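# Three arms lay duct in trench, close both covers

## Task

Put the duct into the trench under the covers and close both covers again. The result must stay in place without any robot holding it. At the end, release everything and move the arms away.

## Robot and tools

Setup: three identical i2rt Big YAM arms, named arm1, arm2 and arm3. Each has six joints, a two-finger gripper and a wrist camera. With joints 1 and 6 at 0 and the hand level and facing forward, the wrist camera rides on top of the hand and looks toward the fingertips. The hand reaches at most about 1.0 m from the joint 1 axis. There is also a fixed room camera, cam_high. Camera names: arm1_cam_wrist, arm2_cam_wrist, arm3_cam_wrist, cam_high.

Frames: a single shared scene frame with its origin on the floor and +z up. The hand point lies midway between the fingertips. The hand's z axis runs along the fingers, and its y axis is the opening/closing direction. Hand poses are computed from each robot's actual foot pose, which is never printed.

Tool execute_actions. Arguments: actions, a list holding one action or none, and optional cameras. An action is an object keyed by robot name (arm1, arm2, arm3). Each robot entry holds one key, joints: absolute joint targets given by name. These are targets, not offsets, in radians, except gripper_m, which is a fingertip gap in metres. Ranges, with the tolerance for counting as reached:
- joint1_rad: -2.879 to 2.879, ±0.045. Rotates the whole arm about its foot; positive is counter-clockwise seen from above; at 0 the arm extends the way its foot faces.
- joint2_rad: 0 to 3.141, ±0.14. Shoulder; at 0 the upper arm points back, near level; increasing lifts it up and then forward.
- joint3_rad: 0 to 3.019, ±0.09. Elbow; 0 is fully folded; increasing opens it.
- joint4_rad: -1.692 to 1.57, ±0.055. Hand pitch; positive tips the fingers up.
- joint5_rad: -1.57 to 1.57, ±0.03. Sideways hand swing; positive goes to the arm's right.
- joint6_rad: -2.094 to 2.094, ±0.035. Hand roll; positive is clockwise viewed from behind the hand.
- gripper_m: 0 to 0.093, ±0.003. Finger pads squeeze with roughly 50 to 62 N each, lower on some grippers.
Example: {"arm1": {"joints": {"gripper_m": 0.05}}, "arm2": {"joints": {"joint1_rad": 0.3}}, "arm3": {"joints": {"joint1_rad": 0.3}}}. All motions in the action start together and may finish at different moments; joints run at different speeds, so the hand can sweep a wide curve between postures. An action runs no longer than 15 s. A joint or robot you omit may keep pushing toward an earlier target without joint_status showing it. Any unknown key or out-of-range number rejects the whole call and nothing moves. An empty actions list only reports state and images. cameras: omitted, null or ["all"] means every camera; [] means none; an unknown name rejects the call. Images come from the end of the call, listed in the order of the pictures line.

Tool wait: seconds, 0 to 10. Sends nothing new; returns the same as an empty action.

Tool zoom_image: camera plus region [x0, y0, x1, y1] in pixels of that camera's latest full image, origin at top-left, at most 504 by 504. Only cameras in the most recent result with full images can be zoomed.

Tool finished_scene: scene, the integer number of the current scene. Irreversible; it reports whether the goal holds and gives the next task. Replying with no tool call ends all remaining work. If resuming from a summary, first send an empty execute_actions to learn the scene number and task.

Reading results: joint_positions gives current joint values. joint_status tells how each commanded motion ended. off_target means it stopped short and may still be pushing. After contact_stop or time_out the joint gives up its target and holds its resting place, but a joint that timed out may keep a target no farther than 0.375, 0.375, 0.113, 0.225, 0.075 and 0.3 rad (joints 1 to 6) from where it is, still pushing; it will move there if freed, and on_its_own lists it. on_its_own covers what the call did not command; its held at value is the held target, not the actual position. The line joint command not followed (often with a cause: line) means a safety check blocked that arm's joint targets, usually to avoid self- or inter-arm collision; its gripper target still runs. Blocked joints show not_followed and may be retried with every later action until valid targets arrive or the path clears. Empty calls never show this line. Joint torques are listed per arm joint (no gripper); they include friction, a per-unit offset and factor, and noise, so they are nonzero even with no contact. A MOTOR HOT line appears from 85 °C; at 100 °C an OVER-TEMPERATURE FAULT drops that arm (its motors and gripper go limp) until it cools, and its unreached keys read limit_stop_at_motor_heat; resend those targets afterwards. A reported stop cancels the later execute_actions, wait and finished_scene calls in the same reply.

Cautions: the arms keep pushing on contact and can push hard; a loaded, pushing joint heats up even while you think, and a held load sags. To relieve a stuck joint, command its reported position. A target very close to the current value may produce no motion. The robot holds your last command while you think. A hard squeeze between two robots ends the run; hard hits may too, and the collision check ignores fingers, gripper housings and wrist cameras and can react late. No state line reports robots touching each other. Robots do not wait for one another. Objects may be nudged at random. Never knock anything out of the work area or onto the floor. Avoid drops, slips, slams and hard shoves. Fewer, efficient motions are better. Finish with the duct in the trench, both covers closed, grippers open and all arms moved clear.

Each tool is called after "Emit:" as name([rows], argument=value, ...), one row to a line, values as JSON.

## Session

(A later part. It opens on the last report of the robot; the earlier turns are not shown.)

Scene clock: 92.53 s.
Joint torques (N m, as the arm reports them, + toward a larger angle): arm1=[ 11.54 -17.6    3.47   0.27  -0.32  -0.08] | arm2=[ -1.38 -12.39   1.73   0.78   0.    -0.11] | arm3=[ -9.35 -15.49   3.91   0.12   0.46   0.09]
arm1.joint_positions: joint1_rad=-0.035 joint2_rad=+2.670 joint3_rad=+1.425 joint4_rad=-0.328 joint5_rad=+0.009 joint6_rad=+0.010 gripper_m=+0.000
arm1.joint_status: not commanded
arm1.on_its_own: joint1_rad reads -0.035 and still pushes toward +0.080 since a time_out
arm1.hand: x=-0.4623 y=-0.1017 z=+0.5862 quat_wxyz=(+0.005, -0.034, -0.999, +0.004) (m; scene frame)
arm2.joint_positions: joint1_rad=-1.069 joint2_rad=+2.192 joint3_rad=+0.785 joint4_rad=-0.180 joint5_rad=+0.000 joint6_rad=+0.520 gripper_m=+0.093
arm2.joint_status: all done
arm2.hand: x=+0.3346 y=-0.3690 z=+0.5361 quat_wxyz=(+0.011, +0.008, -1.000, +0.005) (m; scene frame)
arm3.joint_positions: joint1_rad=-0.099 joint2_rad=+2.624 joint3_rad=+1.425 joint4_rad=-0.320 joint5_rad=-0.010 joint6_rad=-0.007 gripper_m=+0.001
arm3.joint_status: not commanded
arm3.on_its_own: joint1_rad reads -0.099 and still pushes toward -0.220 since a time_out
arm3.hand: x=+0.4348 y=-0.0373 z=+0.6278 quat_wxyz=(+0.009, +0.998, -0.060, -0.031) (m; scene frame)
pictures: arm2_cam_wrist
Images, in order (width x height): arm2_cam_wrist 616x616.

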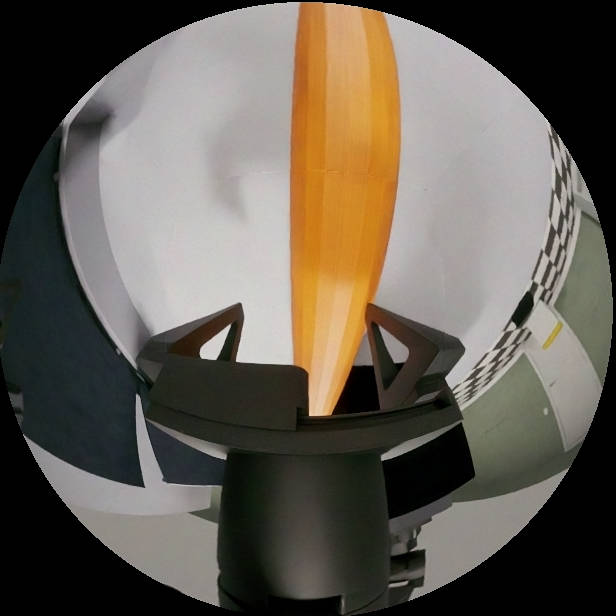

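Emit:
execute_actions([
  {"arm2":{"joints":{"joint1_rad":-1.12,"joint6_rad":0.46}}},
], cameras=[])

Emit:
execute_actions([
  {"arm2":{"joints":{"joint2_rad":2.45,"joint3_rad":0.879,"joint4_rad":-0.01}}},
], cameras=["arm2_cam_wrist","cam_high"])

Scene clock: 93.53 s.
Joint torques (N m, as the arm reports them, + toward a larger angle): arm1=[ 11.59 -17.77   3.49   0.24  -0.33  -0.07] | arm2=[ -1.67 -12.43   1.84   0.78   0.    -0.12] | arm3=[ -9.35 -15.54   3.92   0.11   0.46   0.09]
arm1.joint_positions: joint1_rad=-0.035 joint2_rad=+2.670 joint3_rad=+1.425 joint4_rad=-0.328 joint5_rad=+0.009 joint6_rad=+0.010 gripper_m=+0.000
arm1.joint_status: not commanded
arm1.on_its_own: joint1_rad reads -0.035 and still pushes toward +0.080 since a time_out
arm1.hand: x=-0.4623 y=-0.1017 z=+0.5862 quat_wxyz=(+0.005, -0.034, -0.999, +0.004) (m; scene frame)
arm2.joint_positions: joint1_rad=-1.116 joint2_rad=+2.192 joint3_rad=+0.785 joint4_rad=-0.180 joint5_rad=+0.000 joint6_rad=+0.470 gripper_m=+0.093
arm2.joint_status: all done
arm2.hand: x=+0.3427 y=-0.3835 z=+0.5361 quat_wxyz=(+0.011, +0.009, -1.000, +0.004) (m; scene frame)
arm3.joint_positions: joint1_rad=-0.099 joint2_rad=+2.624 joint3_rad=+1.425 joint4_rad=-0.320 joint5_rad=-0.010 joint6_rad=-0.007 gripper_m=+0.001
arm3.joint_status: not commanded
arm3.on_its_own: joint1_rad reads -0.099 and still pushes toward -0.220 since a time_out
arm3.hand: x=+0.4348 y=-0.0373 z=+0.6278 quat_wxyz=(+0.009, +0.998, -0.060, -0.031) (m; scene frame)
pictures: none
No camera images: the call's "cameras" was empty. Leave "cameras" out to get every camera's image.

Scene clock: 94.47 s.
Joint torques (N m, as the arm reports them, + toward a larger angle): arm1=[ 11.54 -17.69   3.4    0.26  -0.32  -0.09] | arm2=[  0.5  -10.59   0.81   1.13  -0.66  -0.06] | arm3=[ -9.32 -15.49   3.92   0.13   0.46   0.09]
arm1.joint_positions: joint1_rad=-0.035 joint2_rad=+2.670 joint3_rad=+1.425 joint4_rad=-0.328 joint5_rad=+0.009 joint6_rad=+0.010 gripper_m=+0.000
arm1.joint_status: not commanded
arm1.on_its_own: joint1_rad reads -0.035 and still pushes toward +0.080 since a time_out
arm1.hand: x=-0.4623 y=-0.1017 z=+0.5862 quat_wxyz=(+0.005, -0.034, -0.999, +0.004) (m; scene frame)
arm2.joint_positions: joint1_rad=-1.137 joint2_rad=+2.409 joint3_rad=+0.873 joint4_rad=-0.028 joint5_rad=+0.017 joint6_rad=+0.466 gripper_m=+0.093
arm2.joint_status: all done
arm2.hand: x=+0.3536 y=-0.3897 z=+0.4653 quat_wxyz=(-0.002, +0.001, -1.000, +0.006) (m; scene frame)
arm3.joint_positions: joint1_rad=-0.099 joint2_rad=+2.624 joint3_rad=+1.425 joint4_rad=-0.320 joint5_rad=-0.010 joint6_rad=-0.007 gripper_m=+0.001
arm3.joint_status: not commanded
arm3.on_its_own: joint1_rad reads -0.099 and still pushes toward -0.220 since a time_out
arm3.hand: x=+0.4348 y=-0.0373 z=+0.6278 quat_wxyz=(+0.009, +0.998, -0.060, -0.031) (m; scene frame)
pictures: arm2_cam_wrist, cam_high
Images, in order (width x height): arm2_cam_wrist 616x616, cam_high 896x504.

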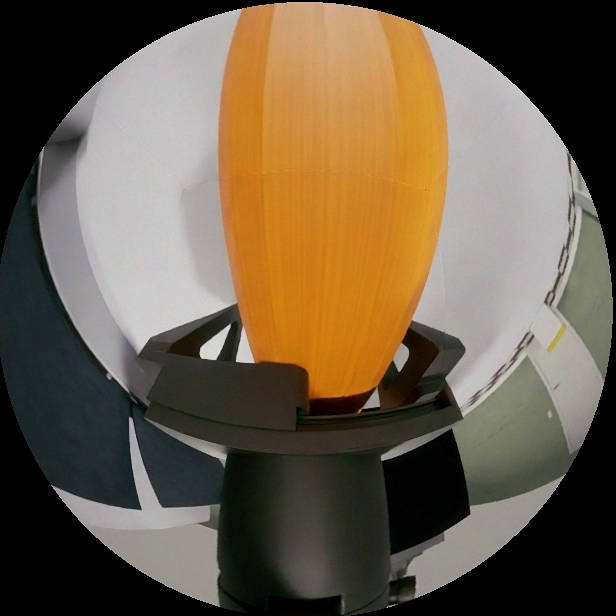

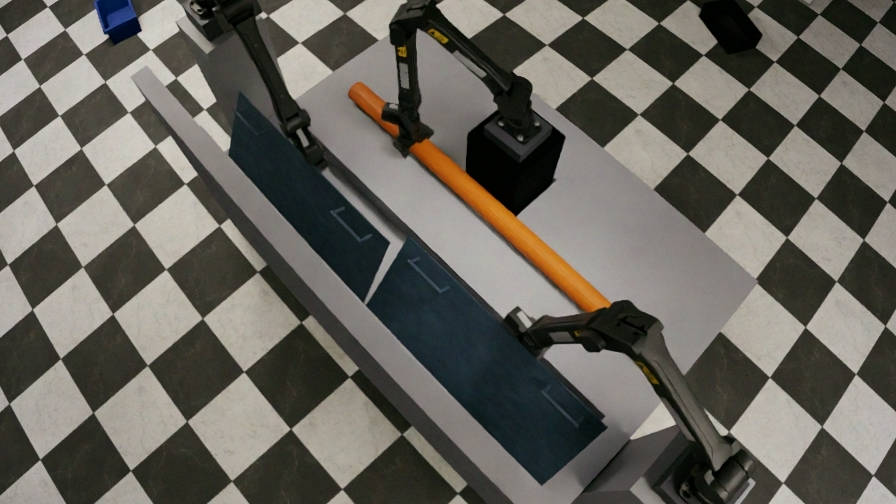

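Emit:
execute_actions([
  {"arm2":{"joints":{"joint1_rad":-0.95,"joint2_rad":2.44,"joint3_rad":1.066,"joint4_rad":-0.19,"joint6_rad":0.55}}},
], cameras=["cam_high"])

Scene clock: 96.00 s.
Joint torques (N m, as the arm reports them, + toward a larger angle): arm1=[ 11.71 -17.79   3.54   0.3   -0.32  -0.08] | arm2=[ -2.09 -13.77   1.84   0.41   0.17   0.  ] | arm3=[ -9.36 -15.6    3.91   0.11   0.46   0.09]
arm1.joint_positions: joint1_rad=-0.035 joint2_rad=+2.670 joint3_rad=+1.425 joint4_rad=-0.328 joint5_rad=+0.009 joint6_rad=+0.010 gripper_m=+0.000
arm1.joint_status: not commanded
arm1.on_its_own: joint1_rad reads -0.035 and still pushes toward +0.080 since a time_out
arm1.hand: x=-0.4623 y=-0.1017 z=+0.5862 quat_wxyz=(+0.005, -0.034, -0.999, +0.004) (m; scene frame)
arm2.joint_positions: joint1_rad=-0.942 joint2_rad=+2.410 joint3_rad=+1.069 joint4_rad=-0.188 joint5_rad=-0.004 joint6_rad=+0.549 gripper_m=+0.093
arm2.joint_status: all done
arm2.hand: x=+0.3794 y=-0.2755 z=+0.4747 quat_wxyz=(-0.012, +0.057, -0.998, -0.013) (m; scene frame)
arm3.joint_positions: joint1_rad=-0.099 joint2_rad=+2.624 joint3_rad=+1.425 joint4_rad=-0.320 joint5_rad=-0.010 joint6_rad=-0.007 gripper_m=+0.001
arm3.joint_status: not commanded
arm3.on_its_own: joint1_rad reads -0.099 and still pushes toward -0.220 since a time_out
arm3.hand: x=+0.4348 y=-0.0373 z=+0.6278 quat_wxyz=(+0.009, +0.998, -0.060, -0.031) (m; scene frame)
pictures: cam_high
Images, in order (width x height): cam_high 896x504.

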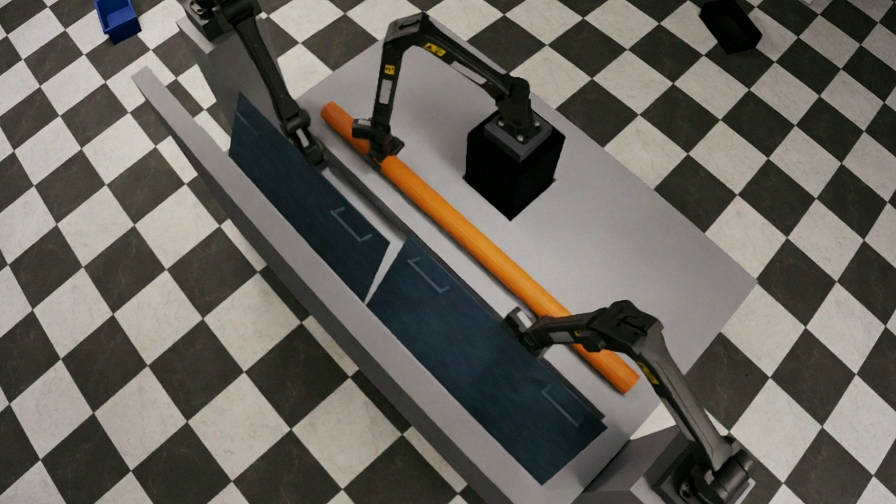

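Emit:
execute_actions([
  {"arm2":{"joints":{"joint2_rad":2.0,"joint3_rad":0.9,"joint4_rad":-0.45}}},
], cameras=[])

Emit:
execute_actions([
  {"arm2":{"joints":{"joint1_rad":0.04,"joint2_rad":1.8,"joint3_rad":0.48,"joint4_rad":-0.25,"joint6_rad":1.62}}},
], cameras=["arm2_cam_wrist"])

Scene clock: 97.40 s.
Joint torques (N m, as the arm reports them, + toward a larger angle): arm1=[ 11.7  -17.83   3.47   0.29  -0.32  -0.08] | arm2=[ -2.01 -12.21   4.66   0.15   0.14  -0.06] | arm3=[ -9.34 -15.54   3.92   0.12   0.45   0.09]
arm1.joint_positions: joint1_rad=-0.035 joint2_rad=+2.670 joint3_rad=+1.425 joint4_rad=-0.328 joint5_rad=+0.009 joint6_rad=+0.010 gripper_m=+0.000
arm1.joint_status: not commanded
arm1.on_its_own: joint1_rad reads -0.035 and still pushes toward +0.080 since a time_out
arm1.hand: x=-0.4623 y=-0.1017 z=+0.5862 quat_wxyz=(+0.005, -0.034, -0.999, +0.004) (m; scene frame)
arm2.joint_positions: joint1_rad=-0.942 joint2_rad=+1.980 joint3_rad=+0.897 joint4_rad=-0.442 joint5_rad=-0.003 joint6_rad=+0.556 gripper_m=+0.093
arm2.joint_status: all done
arm2.hand: x=+0.3640 y=-0.2886 z=+0.6275 quat_wxyz=(-0.014, +0.053, -0.998, -0.014) (m; scene frame)
arm3.joint_positions: joint1_rad=-0.099 joint2_rad=+2.624 joint3_rad=+1.425 joint4_rad=-0.320 joint5_rad=-0.010 joint6_rad=-0.007 gripper_m=+0.001
arm3.joint_status: not commanded
arm3.on_its_own: joint1_rad reads -0.099 and still pushes toward -0.220 since a time_out
arm3.hand: x=+0.4348 y=-0.0373 z=+0.6278 quat_wxyz=(+0.009, +0.998, -0.060, -0.031) (m; scene frame)
pictures: none
No camera images: the call's "cameras" was empty. Leave "cameras" out to get every camera's image.

Scene clock: 99.30 s.
Joint torques (N m, as the arm reports them, + toward a larger angle): arm1=[ 11.6  -17.69   3.44   0.27  -0.32  -0.07] | arm2=[-0.69 -7.31  2.49  0.61  0.07  0.07] | arm3=[ -9.33 -15.54   3.9    0.13   0.46   0.09]
arm1.joint_positions: joint1_rad=-0.035 joint2_rad=+2.670 joint3_rad=+1.425 joint4_rad=-0.328 joint5_rad=+0.009 joint6_rad=+0.010 gripper_m=+0.000
arm1.joint_status: not commanded
arm1.on_its_own: joint1_rad reads -0.035 and still pushes toward +0.080 since a time_out
arm1.hand: x=-0.4623 y=-0.1017 z=+0.5862 quat_wxyz=(+0.005, -0.034, -0.999, +0.004) (m; scene frame)
arm2.joint_positions: joint1_rad=+0.034 joint2_rad=+1.788 joint3_rad=+0.478 joint4_rad=-0.257 joint5_rad=+0.000 joint6_rad=+1.609 gripper_m=+0.093
arm2.joint_status: all done
arm2.hand: x=+0.0111 y=-0.2816 z=+0.6333 quat_wxyz=(+0.004, +0.015, -1.000, -0.002) (m; scene frame)
arm3.joint_positions: joint1_rad=-0.099 joint2_rad=+2.624 joint3_rad=+1.425 joint4_rad=-0.320 joint5_rad=-0.010 joint6_rad=-0.007 gripper_m=+0.001
arm3.joint_status: not commanded
arm3.on_its_own: joint1_rad reads -0.099 and still pushes toward -0.220 since a time_out
arm3.hand: x=+0.4348 y=-0.0373 z=+0.6278 quat_wxyz=(+0.009, +0.998, -0.060, -0.031) (m; scene frame)
pictures: arm2_cam_wrist
Images, in order (width x height): arm2_cam_wrist 616x616.

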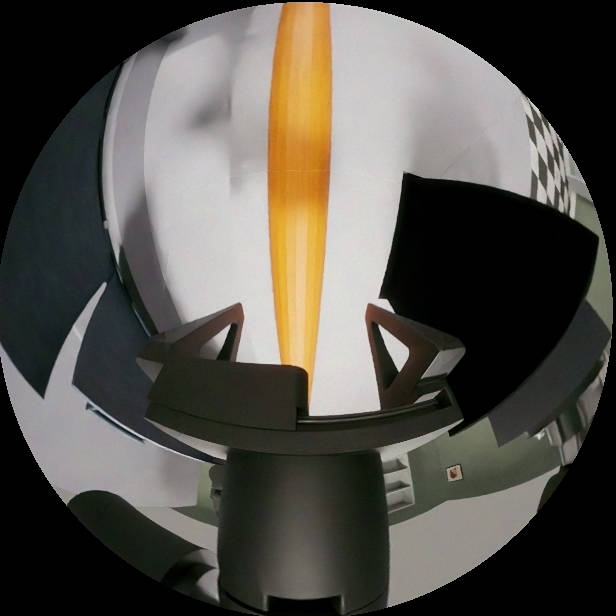

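Emit:
execute_actions([
  {"arm2":{"joints":{"joint2_rad":2.045,"joint3_rad":0.532,"joint4_rad":-0.06}}},
], cameras=["arm2_cam_wrist"])

Emit:
execute_actions([
  {"arm2":{"joints":{"joint2_rad":2.48,"joint3_rad":0.661,"joint4_rad":0.23}}},
], cameras=["arm2_cam_wrist"])

Scene clock: 100.50 s.
Joint torques (N m, as the arm reports them, + toward a larger angle): arm1=[ 11.47 -17.76   3.47   0.25  -0.31  -0.08] | arm2=[-0.76 -8.98  0.67  0.74  0.08  0.1 ] | arm3=[ -9.35 -15.5    3.92   0.12   0.46   0.09]
arm1.joint_positions: joint1_rad=-0.035 joint2_rad=+2.670 joint3_rad=+1.425 joint4_rad=-0.328 joint5_rad=+0.009 joint6_rad=+0.010 gripper_m=+0.000
arm1.joint_status: not commanded
arm1.on_its_own: joint1_rad reads -0.035 and still pushes toward +0.080 since a time_out
arm1.hand: x=-0.4623 y=-0.1017 z=+0.5862 quat_wxyz=(+0.005, -0.034, -0.999, +0.004) (m; scene frame)
arm2.joint_positions: joint1_rad=+0.034 joint2_rad=+2.033 joint3_rad=+0.531 joint4_rad=-0.070 joint5_rad=+0.000 joint6_rad=+1.610 gripper_m=+0.093
arm2.joint_status: all done
arm2.hand: x=+0.0100 y=-0.2736 z=+0.5747 quat_wxyz=(+0.004, +0.014, -1.000, +0.001) (m; scene frame)
arm3.joint_positions: joint1_rad=-0.099 joint2_rad=+2.624 joint3_rad=+1.425 joint4_rad=-0.320 joint5_rad=-0.010 joint6_rad=-0.007 gripper_m=+0.001
arm3.joint_status: not commanded
arm3.on_its_own: joint1_rad reads -0.099 and still pushes toward -0.220 since a time_out
arm3.hand: x=+0.4348 y=-0.0373 z=+0.6278 quat_wxyz=(+0.009, +0.998, -0.060, -0.031) (m; scene frame)
pictures: arm2_cam_wrist
Images, in order (width x height): arm2_cam_wrist 616x616.

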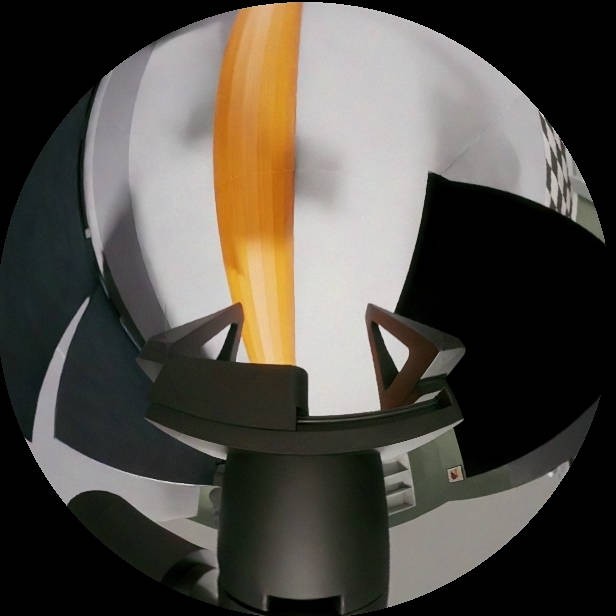

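Scene clock: 102.00 s.
Joint torques (N m, as the arm reports them, + toward a larger angle): arm1=[ 11.52 -17.78   3.51   0.28  -0.31  -0.09] | arm2=[-0.74 -8.45 -1.95  0.01  0.03  0.04] | arm3=[ -9.35 -15.55   3.92   0.11   0.46   0.09]
arm1.joint_positions: joint1_rad=-0.035 joint2_rad=+2.670 joint3_rad=+1.425 joint4_rad=-0.328 joint5_rad=+0.009 joint6_rad=+0.010 gripper_m=+0.000
arm1.joint_status: not commanded
arm1.on_its_own: joint1_rad reads -0.035 and still pushes toward +0.080 since a time_out
arm1.hand: x=-0.4623 y=-0.1017 z=+0.5862 quat_wxyz=(+0.005, -0.034, -0.999, +0.004) (m; scene frame)
arm2.joint_positions: joint1_rad=+0.034 joint2_rad=+2.443 joint3_rad=+0.660 joint4_rad=+0.237 joint5_rad=+0.001 joint6_rad=+1.616 gripper_m=+0.093
arm2.joint_status: all done
arm2.hand: x=+0.0090 y=-0.2695 z=+0.4653 quat_wxyz=(+0.005, +0.012, -1.000, -0.012) (m; scene frame)
arm3.joint_positions: joint1_rad=-0.099 joint2_rad=+2.624 joint3_rad=+1.425 joint4_rad=-0.320 joint5_rad=-0.010 joint6_rad=-0.007 gripper_m=+0.001
arm3.joint_status: not commanded
arm3.on_its_own: joint1_rad reads -0.099 and still pushes toward -0.220 since a time_out
arm3.hand: x=+0.4348 y=-0.0373 z=+0.6278 quat_wxyz=(+0.009, +0.998, -0.060, -0.031) (m; scene frame)
pictures: arm2_cam_wrist
Images, in order (width x height): arm2_cam_wrist 616x616.

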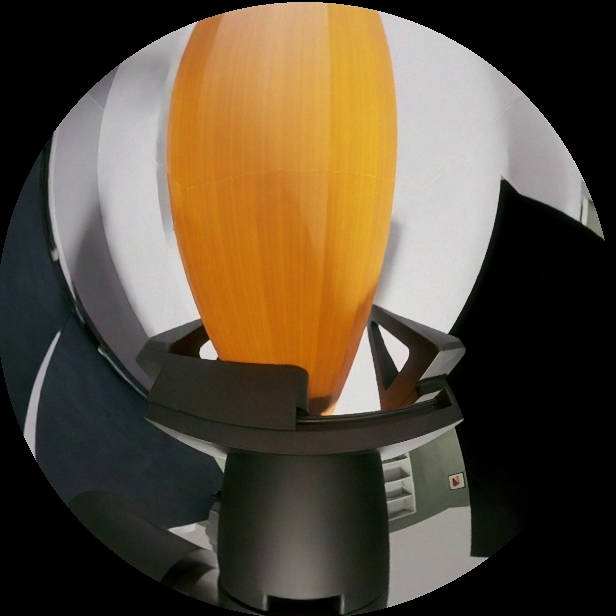

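Emit:
execute_actions([
  {"arm2":{"joints":{"gripper_m":0.03}}},
], cameras=[])

Scene clock: 102.93 s.
Joint torques (N m, as the arm reports them, + toward a larger angle): arm1=[ 11.45 -17.64   3.47   0.3   -0.32  -0.08] | arm2=[-0.69 -8.52 -2.34  0.09 -0.03 -0.01] | arm3=[ -9.3  -15.51   3.91   0.12   0.46   0.09]
arm1.joint_positions: joint1_rad=-0.035 joint2_rad=+2.670 joint3_rad=+1.425 joint4_rad=-0.328 joint5_rad=+0.009 joint6_rad=+0.010 gripper_m=+0.000
arm1.joint_status: not commanded
arm1.on_its_own: joint1_rad reads -0.035 and still pushes toward +0.080 since a time_out
arm1.hand: x=-0.4623 y=-0.1017 z=+0.5862 quat_wxyz=(+0.005, -0.034, -0.999, +0.004) (m; scene frame)
arm2.joint_positions: joint1_rad=+0.034 joint2_rad=+2.444 joint3_rad=+0.666 joint4_rad=+0.238 joint5_rad=+0.002 joint6_rad=+1.621 gripper_m=+0.073
arm2.joint_status: gripper_m off_target (ended at +0.073, target +0.030)
arm2.hand: x=+0.0090 y=-0.2662 z=+0.4646 quat_wxyz=(+0.004, +0.009, -1.000, -0.015) (m; scene frame)
arm3.joint_positions: joint1_rad=-0.099 joint2_rad=+2.624 joint3_rad=+1.425 joint4_rad=-0.320 joint5_rad=-0.010 joint6_rad=-0.007 gripper_m=+0.001
arm3.joint_status: not commanded
arm3.on_its_own: joint1_rad reads -0.099 and still pushes toward -0.220 since a time_out
arm3.hand: x=+0.4348 y=-0.0373 z=+0.6278 quat_wxyz=(+0.009, +0.998, -0.060, -0.031) (m; scene frame)
pictures: none
No camera images: the call's "cameras" was empty. Leave "cameras" out to get every camera's image.

Emit:
execute_actions([
  {"arm2":{"joints":{"joint2_rad":2.33,"joint3_rad":0.871,"joint4_rad":-0.09}}},
], cameras=["cam_high"])

Emit:
execute_actions([
  {"arm2":{"joints":{"joint2_rad":2.38,"joint3_rad":1.119,"joint4_rad":-0.28}}},
], cameras=["cam_high","arm2_cam_wrist"])

Scene clock: 104.63 s.
Joint torques (N m, as the arm reports them, + toward a larger angle): arm1=[ 11.57 -17.72   3.49   0.28  -0.31  -0.07] | arm2=[ -0.87 -17.67   0.88   0.1   -0.48   0.02] | arm3=[ -9.36 -15.55   3.93   0.12   0.46   0.09]
arm1.joint_positions: joint1_rad=-0.035 joint2_rad=+2.670 joint3_rad=+1.425 joint4_rad=-0.328 joint5_rad=+0.009 joint6_rad=+0.010 gripper_m=+0.000
arm1.joint_status: not commanded
arm1.on_its_own: joint1_rad reads -0.035 and still pushes toward +0.080 since a time_out
arm1.hand: x=-0.4623 y=-0.1017 z=+0.5862 quat_wxyz=(+0.005, -0.034, -0.999, +0.004) (m; scene frame)
arm2.joint_positions: joint1_rad=+0.034 joint2_rad=+2.375 joint3_rad=+0.866 joint4_rad=-0.085 joint5_rad=+0.014 joint6_rad=+1.618 gripper_m=+0.073
arm2.joint_status: all done
arm2.hand: x=+0.0061 y=-0.1915 z=+0.4798 quat_wxyz=(-0.003, +0.010, -1.000, +0.012) (m; scene frame)
arm3.joint_positions: joint1_rad=-0.099 joint2_rad=+2.624 joint3_rad=+1.425 joint4_rad=-0.320 joint5_rad=-0.010 joint6_rad=-0.007 gripper_m=+0.001
arm3.joint_status: not commanded
arm3.on_its_own: joint1_rad reads -0.099 and still pushes toward -0.220 since a time_out
arm3.hand: x=+0.4348 y=-0.0373 z=+0.6278 quat_wxyz=(+0.009, +0.998, -0.060, -0.031) (m; scene frame)
pictures: cam_high
Images, in order (width x height): cam_high 896x504.

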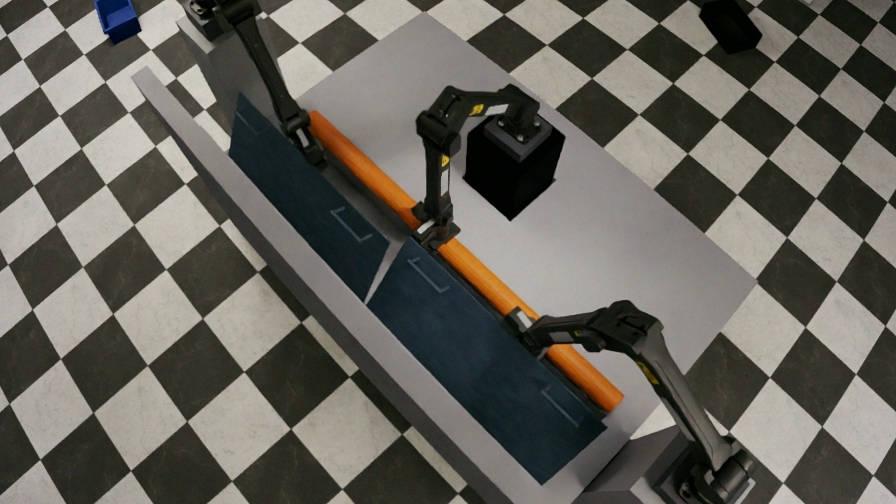

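Scene clock: 105.70 s.
Joint torques (N m, as the arm reports them, + toward a larger angle): arm1=[ 11.05 -17.36   3.49   0.28  -0.3   -0.08] | arm2=[ -0.65 -19.65   3.78  -0.09  -0.19   0.15] | arm3=[ -9.32 -15.5    3.9    0.13   0.46   0.09]
arm1.joint_positions: joint1_rad=-0.032 joint2_rad=+2.667 joint3_rad=+1.425 joint4_rad=-0.328 joint5_rad=+0.009 joint6_rad=+0.010 gripper_m=+0.000
arm1.joint_status: not commanded
arm1.on_its_own: joint1_rad reads -0.032 and still pushes toward +0.080 since a time_out
arm1.hand: x=-0.4605 y=-0.1000 z=+0.5877 quat_wxyz=(+0.004, -0.033, -0.999, +0.004) (m; scene frame)
arm2.joint_positions: joint1_rad=+0.034 joint2_rad=+2.423 joint3_rad=+1.100 joint4_rad=-0.272 joint5_rad=+0.006 joint6_rad=+1.606 gripper_m=+0.073
arm2.joint_status: all done
arm2.hand: x=-0.0008 y=-0.1116 z=+0.4751 quat_wxyz=(+0.001, +0.016, -1.000, +0.012) (m; scene frame)
arm3.joint_positions: joint1_rad=-0.099 joint2_rad=+2.624 joint3_rad=+1.425 joint4_rad=-0.320 joint5_rad=-0.010 joint6_rad=-0.007 gripper_m=+0.001
arm3.joint_status: not commanded
arm3.on_its_own: joint1_rad reads -0.099 and still pushes toward -0.220 since a time_out
arm3.hand: x=+0.4348 y=-0.0373 z=+0.6278 quat_wxyz=(+0.009, +0.998, -0.060, -0.031) (m; scene frame)
pictures: arm2_cam_wrist, cam_high
Images, in order (width x height): arm2_cam_wrist 616x616, cam_high 896x504.

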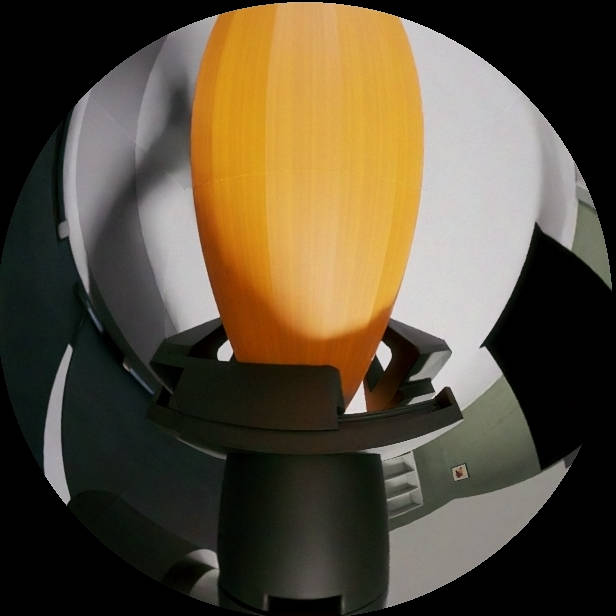

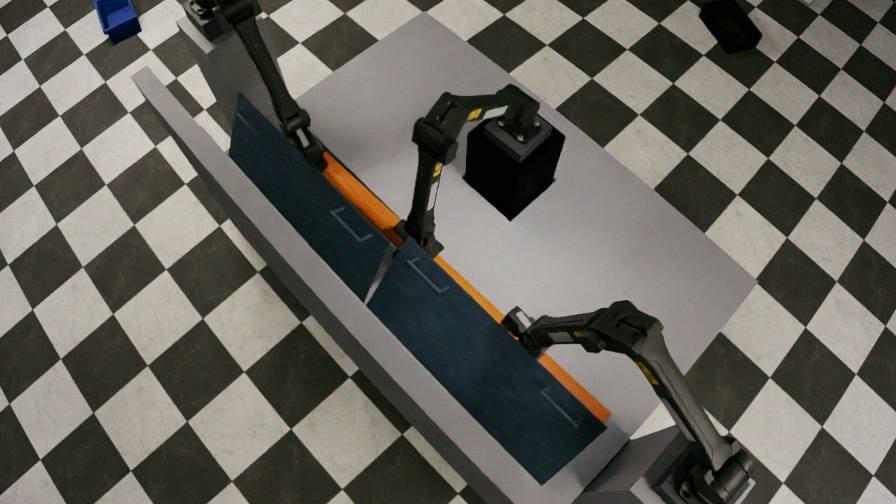

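Emit:
execute_actions([
  {"arm2":{"joints":{"joint2_rad":2.40,"joint3_rad":1.2,"joint4_rad":-0.36}}},
], cameras=[])

Emit:
execute_actions([
  {"arm2":{"joints":{"joint2_rad":2.6,"joint3_rad":1.25,"joint4_rad":-0.22}}},
], cameras=["cam_high","arm1_cam_wrist","arm3_cam_wrist"])

Scene clock: 106.63 s.
Joint torques (N m, as the arm reports them, + toward a larger angle): arm1=[ 11.31 -17.45   3.45   0.31  -0.3   -0.07] | arm2=[ -0.75 -20.5    6.78  -0.2    0.11   0.13] | arm3=[ -9.33 -15.53   3.91   0.12   0.45   0.09]
arm1.joint_positions: joint1_rad=-0.032 joint2_rad=+2.667 joint3_rad=+1.425 joint4_rad=-0.328 joint5_rad=+0.009 joint6_rad=+0.010 gripper_m=+0.000
arm1.joint_status: not commanded
arm1.on_its_own: joint1_rad reads -0.032 and still pushes toward +0.080 since a time_out
arm1.hand: x=-0.4605 y=-0.1000 z=+0.5877 quat_wxyz=(+0.004, -0.033, -0.999, +0.004) (m; scene frame)
arm2.joint_positions: joint1_rad=+0.034 joint2_rad=+2.446 joint3_rad=+1.149 joint4_rad=-0.352 joint5_rad=-0.001 joint6_rad=+1.608 gripper_m=+0.073
arm2.joint_status: all done
arm2.hand: x=-0.0021 y=-0.1115 z=+0.4704 quat_wxyz=(+0.003, +0.015, -0.999, +0.040) (m; scene frame)
arm3.joint_positions: joint1_rad=-0.099 joint2_rad=+2.624 joint3_rad=+1.425 joint4_rad=-0.320 joint5_rad=-0.010 joint6_rad=-0.007 gripper_m=+0.001
arm3.joint_status: not commanded
arm3.on_its_own: joint1_rad reads -0.099 and still pushes toward -0.220 since a time_out
arm3.hand: x=+0.4348 y=-0.0373 z=+0.6278 quat_wxyz=(+0.009, +0.998, -0.060, -0.031) (m; scene frame)
pictures: none
No camera images: the call's "cameras" was empty. Leave "cameras" out to get every camera's image.

Scene clock: 107.57 s.
Joint torques (N m, as the arm reports them, + toward a larger angle): arm1=[ 11.39 -17.79   3.5    0.3   -0.36  -0.07] | arm2=[ -0.69 -16.77   1.87   0.08   0.86   0.41] | arm3=[ -9.34 -15.52   3.93   0.13   0.46   0.09]
arm1.joint_positions: joint1_rad=-0.033 joint2_rad=+2.668 joint3_rad=+1.426 joint4_rad=-0.328 joint5_rad=+0.011 joint6_rad=+0.009 gripper_m=+0.000
arm1.joint_status: not commanded
arm1.on_its_own: joint1_rad reads -0.033 and still pushes toward +0.080 since a time_out
arm1.hand: x=-0.4607 y=-0.1009 z=+0.5872 quat_wxyz=(+0.004, -0.033, -0.999, +0.005) (m; scene frame)
arm2.joint_positions: joint1_rad=+0.033 joint2_rad=+2.598 joint3_rad=+1.251 joint4_rad=-0.215 joint5_rad=-0.020 joint6_rad=+1.580 gripper_m=+0.073
arm2.joint_status: all done
arm2.hand: x=-0.0072 y=-0.0835 z=+0.4125 quat_wxyz=(+0.014, +0.029, -0.999, -0.004) (m; scene frame)
arm3.joint_positions: joint1_rad=-0.099 joint2_rad=+2.624 joint3_rad=+1.425 joint4_rad=-0.320 joint5_rad=-0.010 joint6_rad=-0.007 gripper_m=+0.001
arm3.joint_status: not commanded
arm3.on_its_own: joint1_rad reads -0.099 and still pushes toward -0.220 since a time_out
arm3.hand: x=+0.4348 y=-0.0373 z=+0.6278 quat_wxyz=(+0.009, +0.998, -0.060, -0.031) (m; scene frame)
pictures: arm1_cam_wrist, arm3_cam_wrist, cam_high
Images, in order (width x height): arm1_cam_wrist 616x616, arm3_cam_wrist 616x616, cam_high 896x504.

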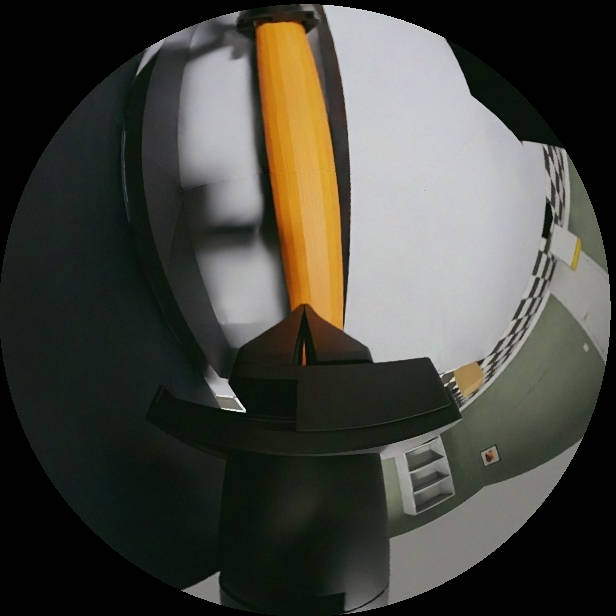

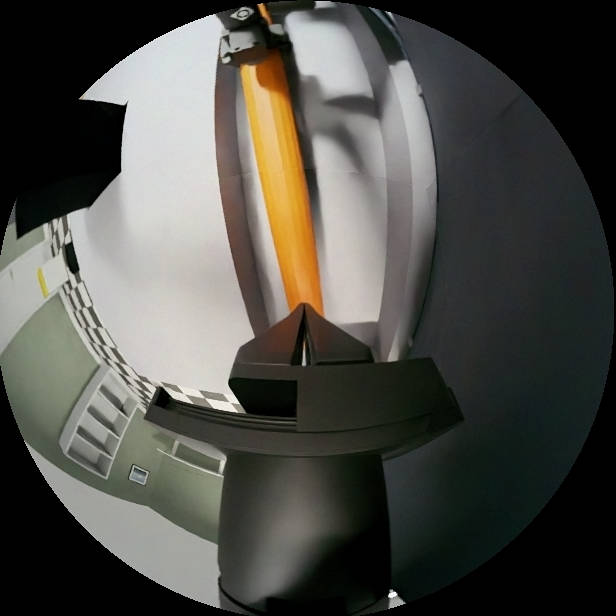

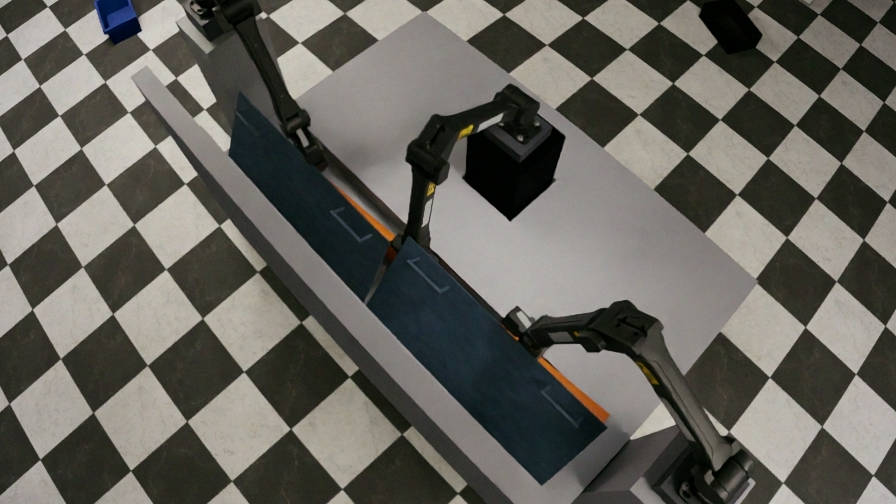

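Emit:
execute_actions([
  {"arm2":{"joints":{"joint2_rad":2.58,"joint3_rad":1.32,"joint4_rad":-0.3,"joint6_rad":1.68}}},
], cameras=["cam_high","arm1_cam_wrist"])

Scene clock: 109.53 s.
Joint torques (N m, as the arm reports them, + toward a larger angle): arm1=[ 11.55 -17.61   3.51   0.15  -0.32  -0.07] | arm2=[ -0.5  -19.38   5.67  -0.3    0.87   0.97] | arm3=[ -9.36 -15.53   3.92   0.13   0.46   0.09]
arm1.joint_positions: joint1_rad=-0.033 joint2_rad=+2.668 joint3_rad=+1.426 joint4_rad=-0.328 joint5_rad=+0.009 joint6_rad=+0.009 gripper_m=+0.000
arm1.joint_status: not commanded
arm1.on_its_own: joint1_rad reads -0.033 and still pushes toward +0.080 since a time_out
arm1.hand: x=-0.4607 y=-0.1006 z=+0.5872 quat_wxyz=(+0.004, -0.033, -0.999, +0.004) (m; scene frame)
arm2.joint_positions: joint1_rad=+0.033 joint2_rad=+2.601 joint3_rad=+1.280 joint4_rad=-0.287 joint5_rad=-0.020 joint6_rad=+1.585 gripper_m=+0.073
arm2.joint_status: joint6_rad time_out (moved +0.005 of +0.100); the others done
arm2.on_its_own: joint6_rad reads +1.585 and still pushes toward +1.680 since a time_out
arm2.hand: x=-0.0071 y=-0.0851 z=+0.4137 quat_wxyz=(+0.014, +0.026, -0.999, +0.019) (m; scene frame)
arm3.joint_positions: joint1_rad=-0.099 joint2_rad=+2.624 joint3_rad=+1.425 joint4_rad=-0.320 joint5_rad=-0.010 joint6_rad=-0.007 gripper_m=+0.001
arm3.joint_status: not commanded
arm3.on_its_own: joint1_rad reads -0.099 and still pushes toward -0.220 since a time_out
arm3.hand: x=+0.4348 y=-0.0373 z=+0.6278 quat_wxyz=(+0.009, +0.998, -0.060, -0.031) (m; scene frame)
pictures: arm1_cam_wrist, cam_high
Images, in order (width x height): arm1_cam_wrist 616x616, cam_high 896x504.

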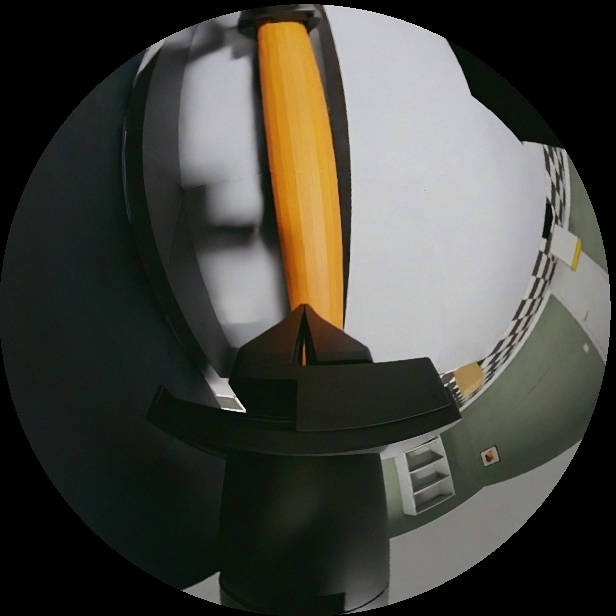

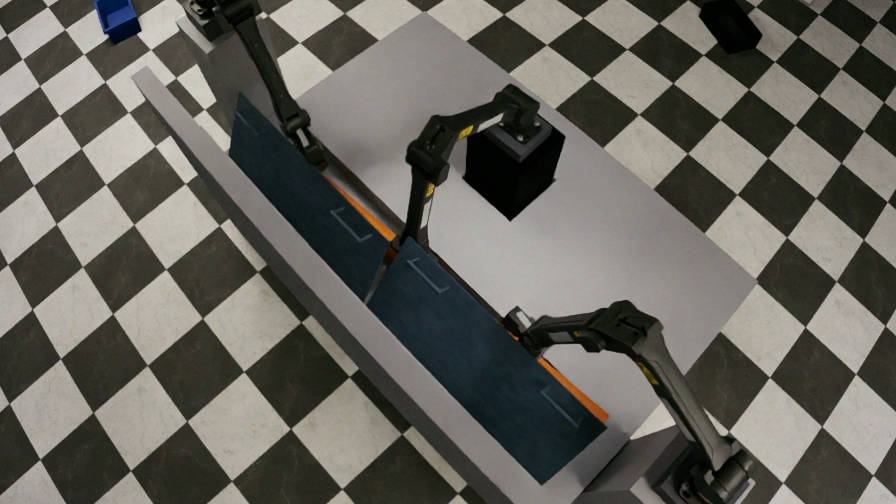

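Emit:
execute_actions([
  {"arm2":{"joints":{"joint1_rad":-0.07,"joint2_rad":2.42,"joint3_rad":1.2,"joint4_rad":-0.36,"joint6_rad":1.56}}},
], cameras=["cam_high","arm1_cam_wrist","arm3_cam_wrist"])

Scene clock: 110.83 s.
Joint torques (N m, as the arm reports them, + toward a larger angle): arm1=[ 11.2  -17.58   3.47   0.23  -0.31  -0.08] | arm2=[ -0.18 -22.16   3.05  -0.43  -0.62   0.  ] | arm3=[ -9.36 -15.52   3.92   0.13   0.45   0.09]
arm1.joint_positions: joint1_rad=-0.033 joint2_rad=+2.668 joint3_rad=+1.426 joint4_rad=-0.328 joint5_rad=+0.009 joint6_rad=+0.009 gripper_m=+0.000
arm1.joint_status: not commanded
arm1.on_its_own: joint1_rad reads -0.033 and still pushes toward +0.080 since a time_out
arm1.hand: x=-0.4606 y=-0.1006 z=+0.5871 quat_wxyz=(+0.004, -0.033, -0.999, +0.004) (m; scene frame)
arm2.joint_positions: joint1_rad=-0.080 joint2_rad=+2.484 joint3_rad=+1.192 joint4_rad=-0.345 joint5_rad=+0.017 joint6_rad=+1.560 gripper_m=+0.072
arm2.joint_status: all done
arm2.hand: x=+0.0519 y=-0.0990 z=+0.4577 quat_wxyz=(-0.004, -0.017, -0.999, +0.034) (m; scene frame)
arm3.joint_positions: joint1_rad=-0.099 joint2_rad=+2.624 joint3_rad=+1.425 joint4_rad=-0.320 joint5_rad=-0.010 joint6_rad=-0.007 gripper_m=+0.001
arm3.joint_status: not commanded
arm3.on_its_own: joint1_rad reads -0.099 and still pushes toward -0.220 since a time_out
arm3.hand: x=+0.4348 y=-0.0373 z=+0.6278 quat_wxyz=(+0.009, +0.998, -0.060, -0.031) (m; scene frame)
pictures: arm1_cam_wrist, arm3_cam_wrist, cam_high
Images, in order (width x height): arm1_cam_wrist 616x616, arm3_cam_wrist 616x616, cam_high 896x504.

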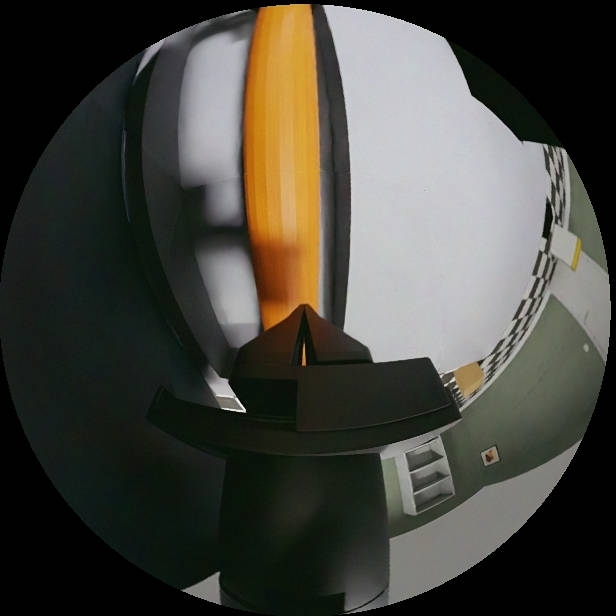

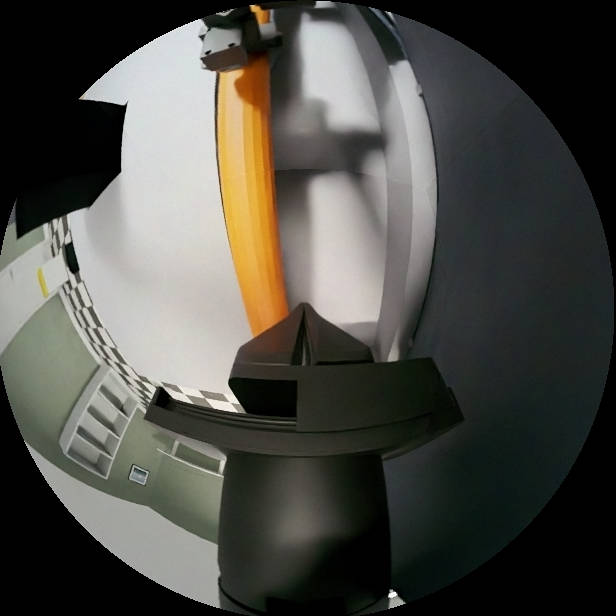

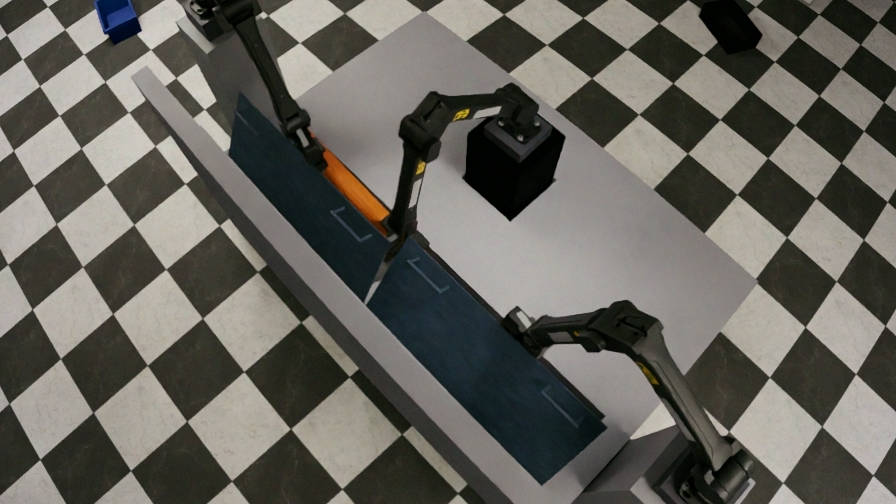

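Emit:
execute_actions([
  {"arm2":{"joints":{"joint1_rad":-0.02,"joint6_rad":1.6,"joint3_rad":1.24,"joint4_rad":-0.38}}},
], cameras=[])

Emit:
execute_actions([
  {"arm2":{"joints":{"joint2_rad":2.66,"joint3_rad":1.28,"joint4_rad":-0.2}}},
], cameras=["cam_high","arm1_cam_wrist","arm3_cam_wrist"])

Scene clock: 112.07 s.
Joint torques (N m, as the arm reports them, + toward a larger angle): arm1=[ 11.38 -17.64   3.41   0.17  -0.33  -0.06] | arm2=[  0.25 -22.58   5.09  -0.36  -0.49   0.05] | arm3=[ -9.35 -15.58   3.93   0.11   0.46   0.09]
arm1.joint_positions: joint1_rad=-0.033 joint2_rad=+2.668 joint3_rad=+1.426 joint4_rad=-0.328 joint5_rad=+0.009 joint6_rad=+0.009 gripper_m=+0.000
arm1.joint_status: not commanded
arm1.on_its_own: joint1_rad reads -0.033 and still pushes toward +0.080 since a time_out
arm1.hand: x=-0.4608 y=-0.1008 z=+0.5869 quat_wxyz=(+0.004, -0.033, -0.999, +0.004) (m; scene frame)
arm2.joint_positions: joint1_rad=-0.035 joint2_rad=+2.484 joint3_rad=+1.211 joint4_rad=-0.367 joint5_rad=+0.014 joint6_rad=+1.596 gripper_m=+0.072
arm2.joint_status: all done
arm2.hand: x=+0.0309 y=-0.0921 z=+0.4600 quat_wxyz=(-0.003, -0.013, -0.999, +0.035) (m; scene frame)
arm3.joint_positions: joint1_rad=-0.099 joint2_rad=+2.624 joint3_rad=+1.425 joint4_rad=-0.320 joint5_rad=-0.010 joint6_rad=-0.007 gripper_m=+0.001
arm3.joint_status: not commanded
arm3.on_its_own: joint1_rad reads -0.099 and still pushes toward -0.220 since a time_out
arm3.hand: x=+0.4348 y=-0.0373 z=+0.6278 quat_wxyz=(+0.009, +0.998, -0.060, -0.031) (m; scene frame)
pictures: none
No camera images: the call's "cameras" was empty. Leave "cameras" out to get every camera's image.

Scene clock: 113.37 s.
Joint torques (N m, as the arm reports them, + toward a larger angle): arm1=[ 11.48 -17.85   3.47   0.27  -0.32  -0.06] | arm2=[ -0.74 -20.18   0.69  -0.16  -0.45   0.13] | arm3=[ -9.33 -15.53   3.92   0.12   0.46   0.09]
arm1.joint_positions: joint1_rad=-0.033 joint2_rad=+2.668 joint3_rad=+1.426 joint4_rad=-0.328 joint5_rad=+0.009 joint6_rad=+0.009 gripper_m=+0.000
arm1.joint_status: not commanded
arm1.on_its_own: joint1_rad reads -0.033 and still pushes toward +0.080 since a time_out
arm1.hand: x=-0.4608 y=-0.1008 z=+0.5869 quat_wxyz=(+0.004, -0.033, -0.999, +0.004) (m; scene frame)
arm2.joint_positions: joint1_rad=-0.024 joint2_rad=+2.696 joint3_rad=+1.288 joint4_rad=-0.188 joint5_rad=+0.012 joint6_rad=+1.587 gripper_m=+0.073
arm2.joint_status: all done
arm2.hand: x=+0.0252 y=-0.1025 z=+0.3717 quat_wxyz=(-0.002, -0.003, -1.000, +0.014) (m; scene frame)
arm3.joint_positions: joint1_rad=-0.099 joint2_rad=+2.624 joint3_rad=+1.425 joint4_rad=-0.320 joint5_rad=-0.010 joint6_rad=-0.007 gripper_m=+0.001
arm3.joint_status: not commanded
arm3.on_its_own: joint1_rad reads -0.099 and still pushes toward -0.220 since a time_out
arm3.hand: x=+0.4348 y=-0.0373 z=+0.6278 quat_wxyz=(+0.009, +0.998, -0.060, -0.031) (m; scene frame)
pictures: arm1_cam_wrist, arm3_cam_wrist, cam_high
Images, in order (width x height): arm1_cam_wrist 616x616, arm3_cam_wrist 616x616, cam_high 896x504.

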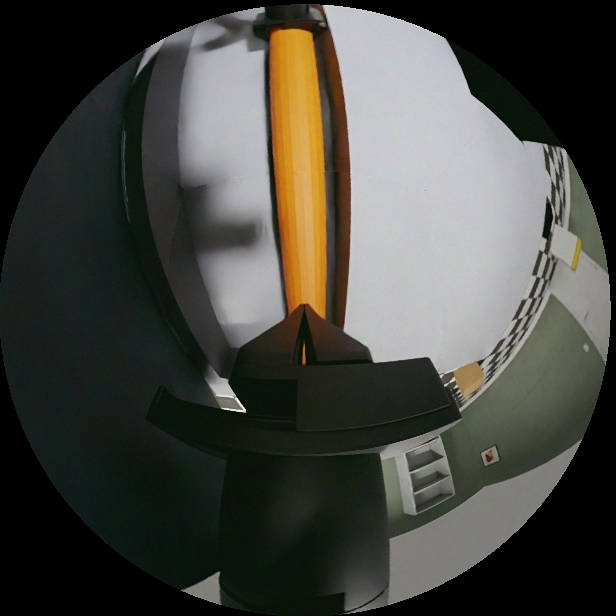

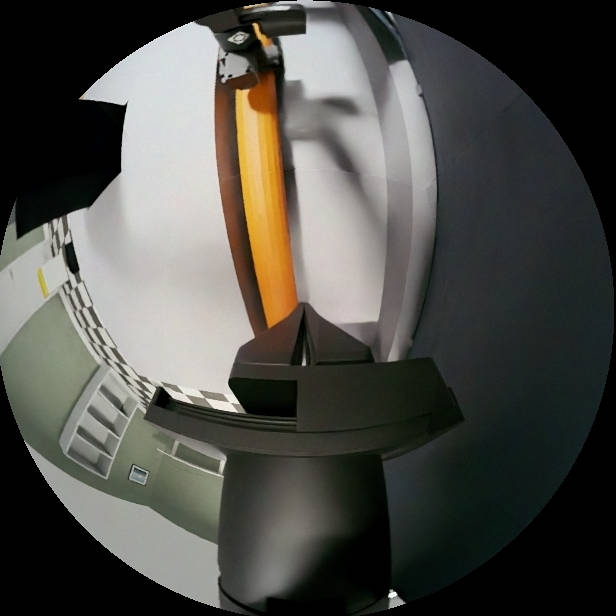

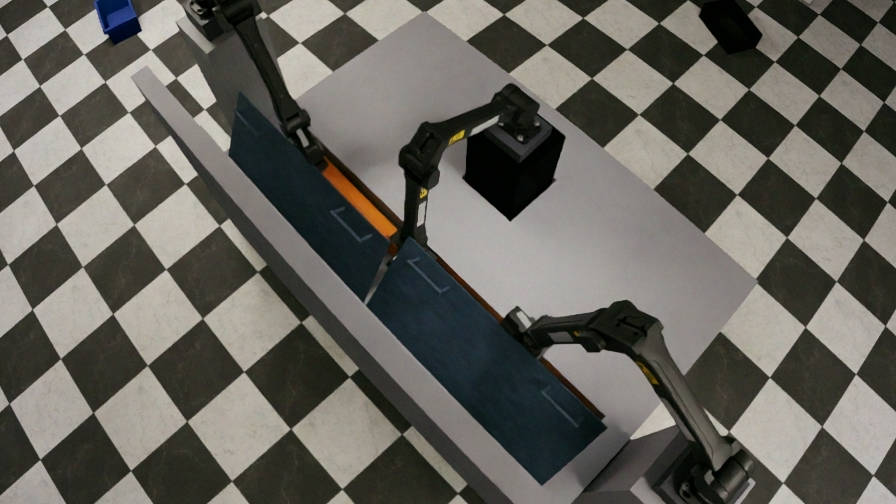

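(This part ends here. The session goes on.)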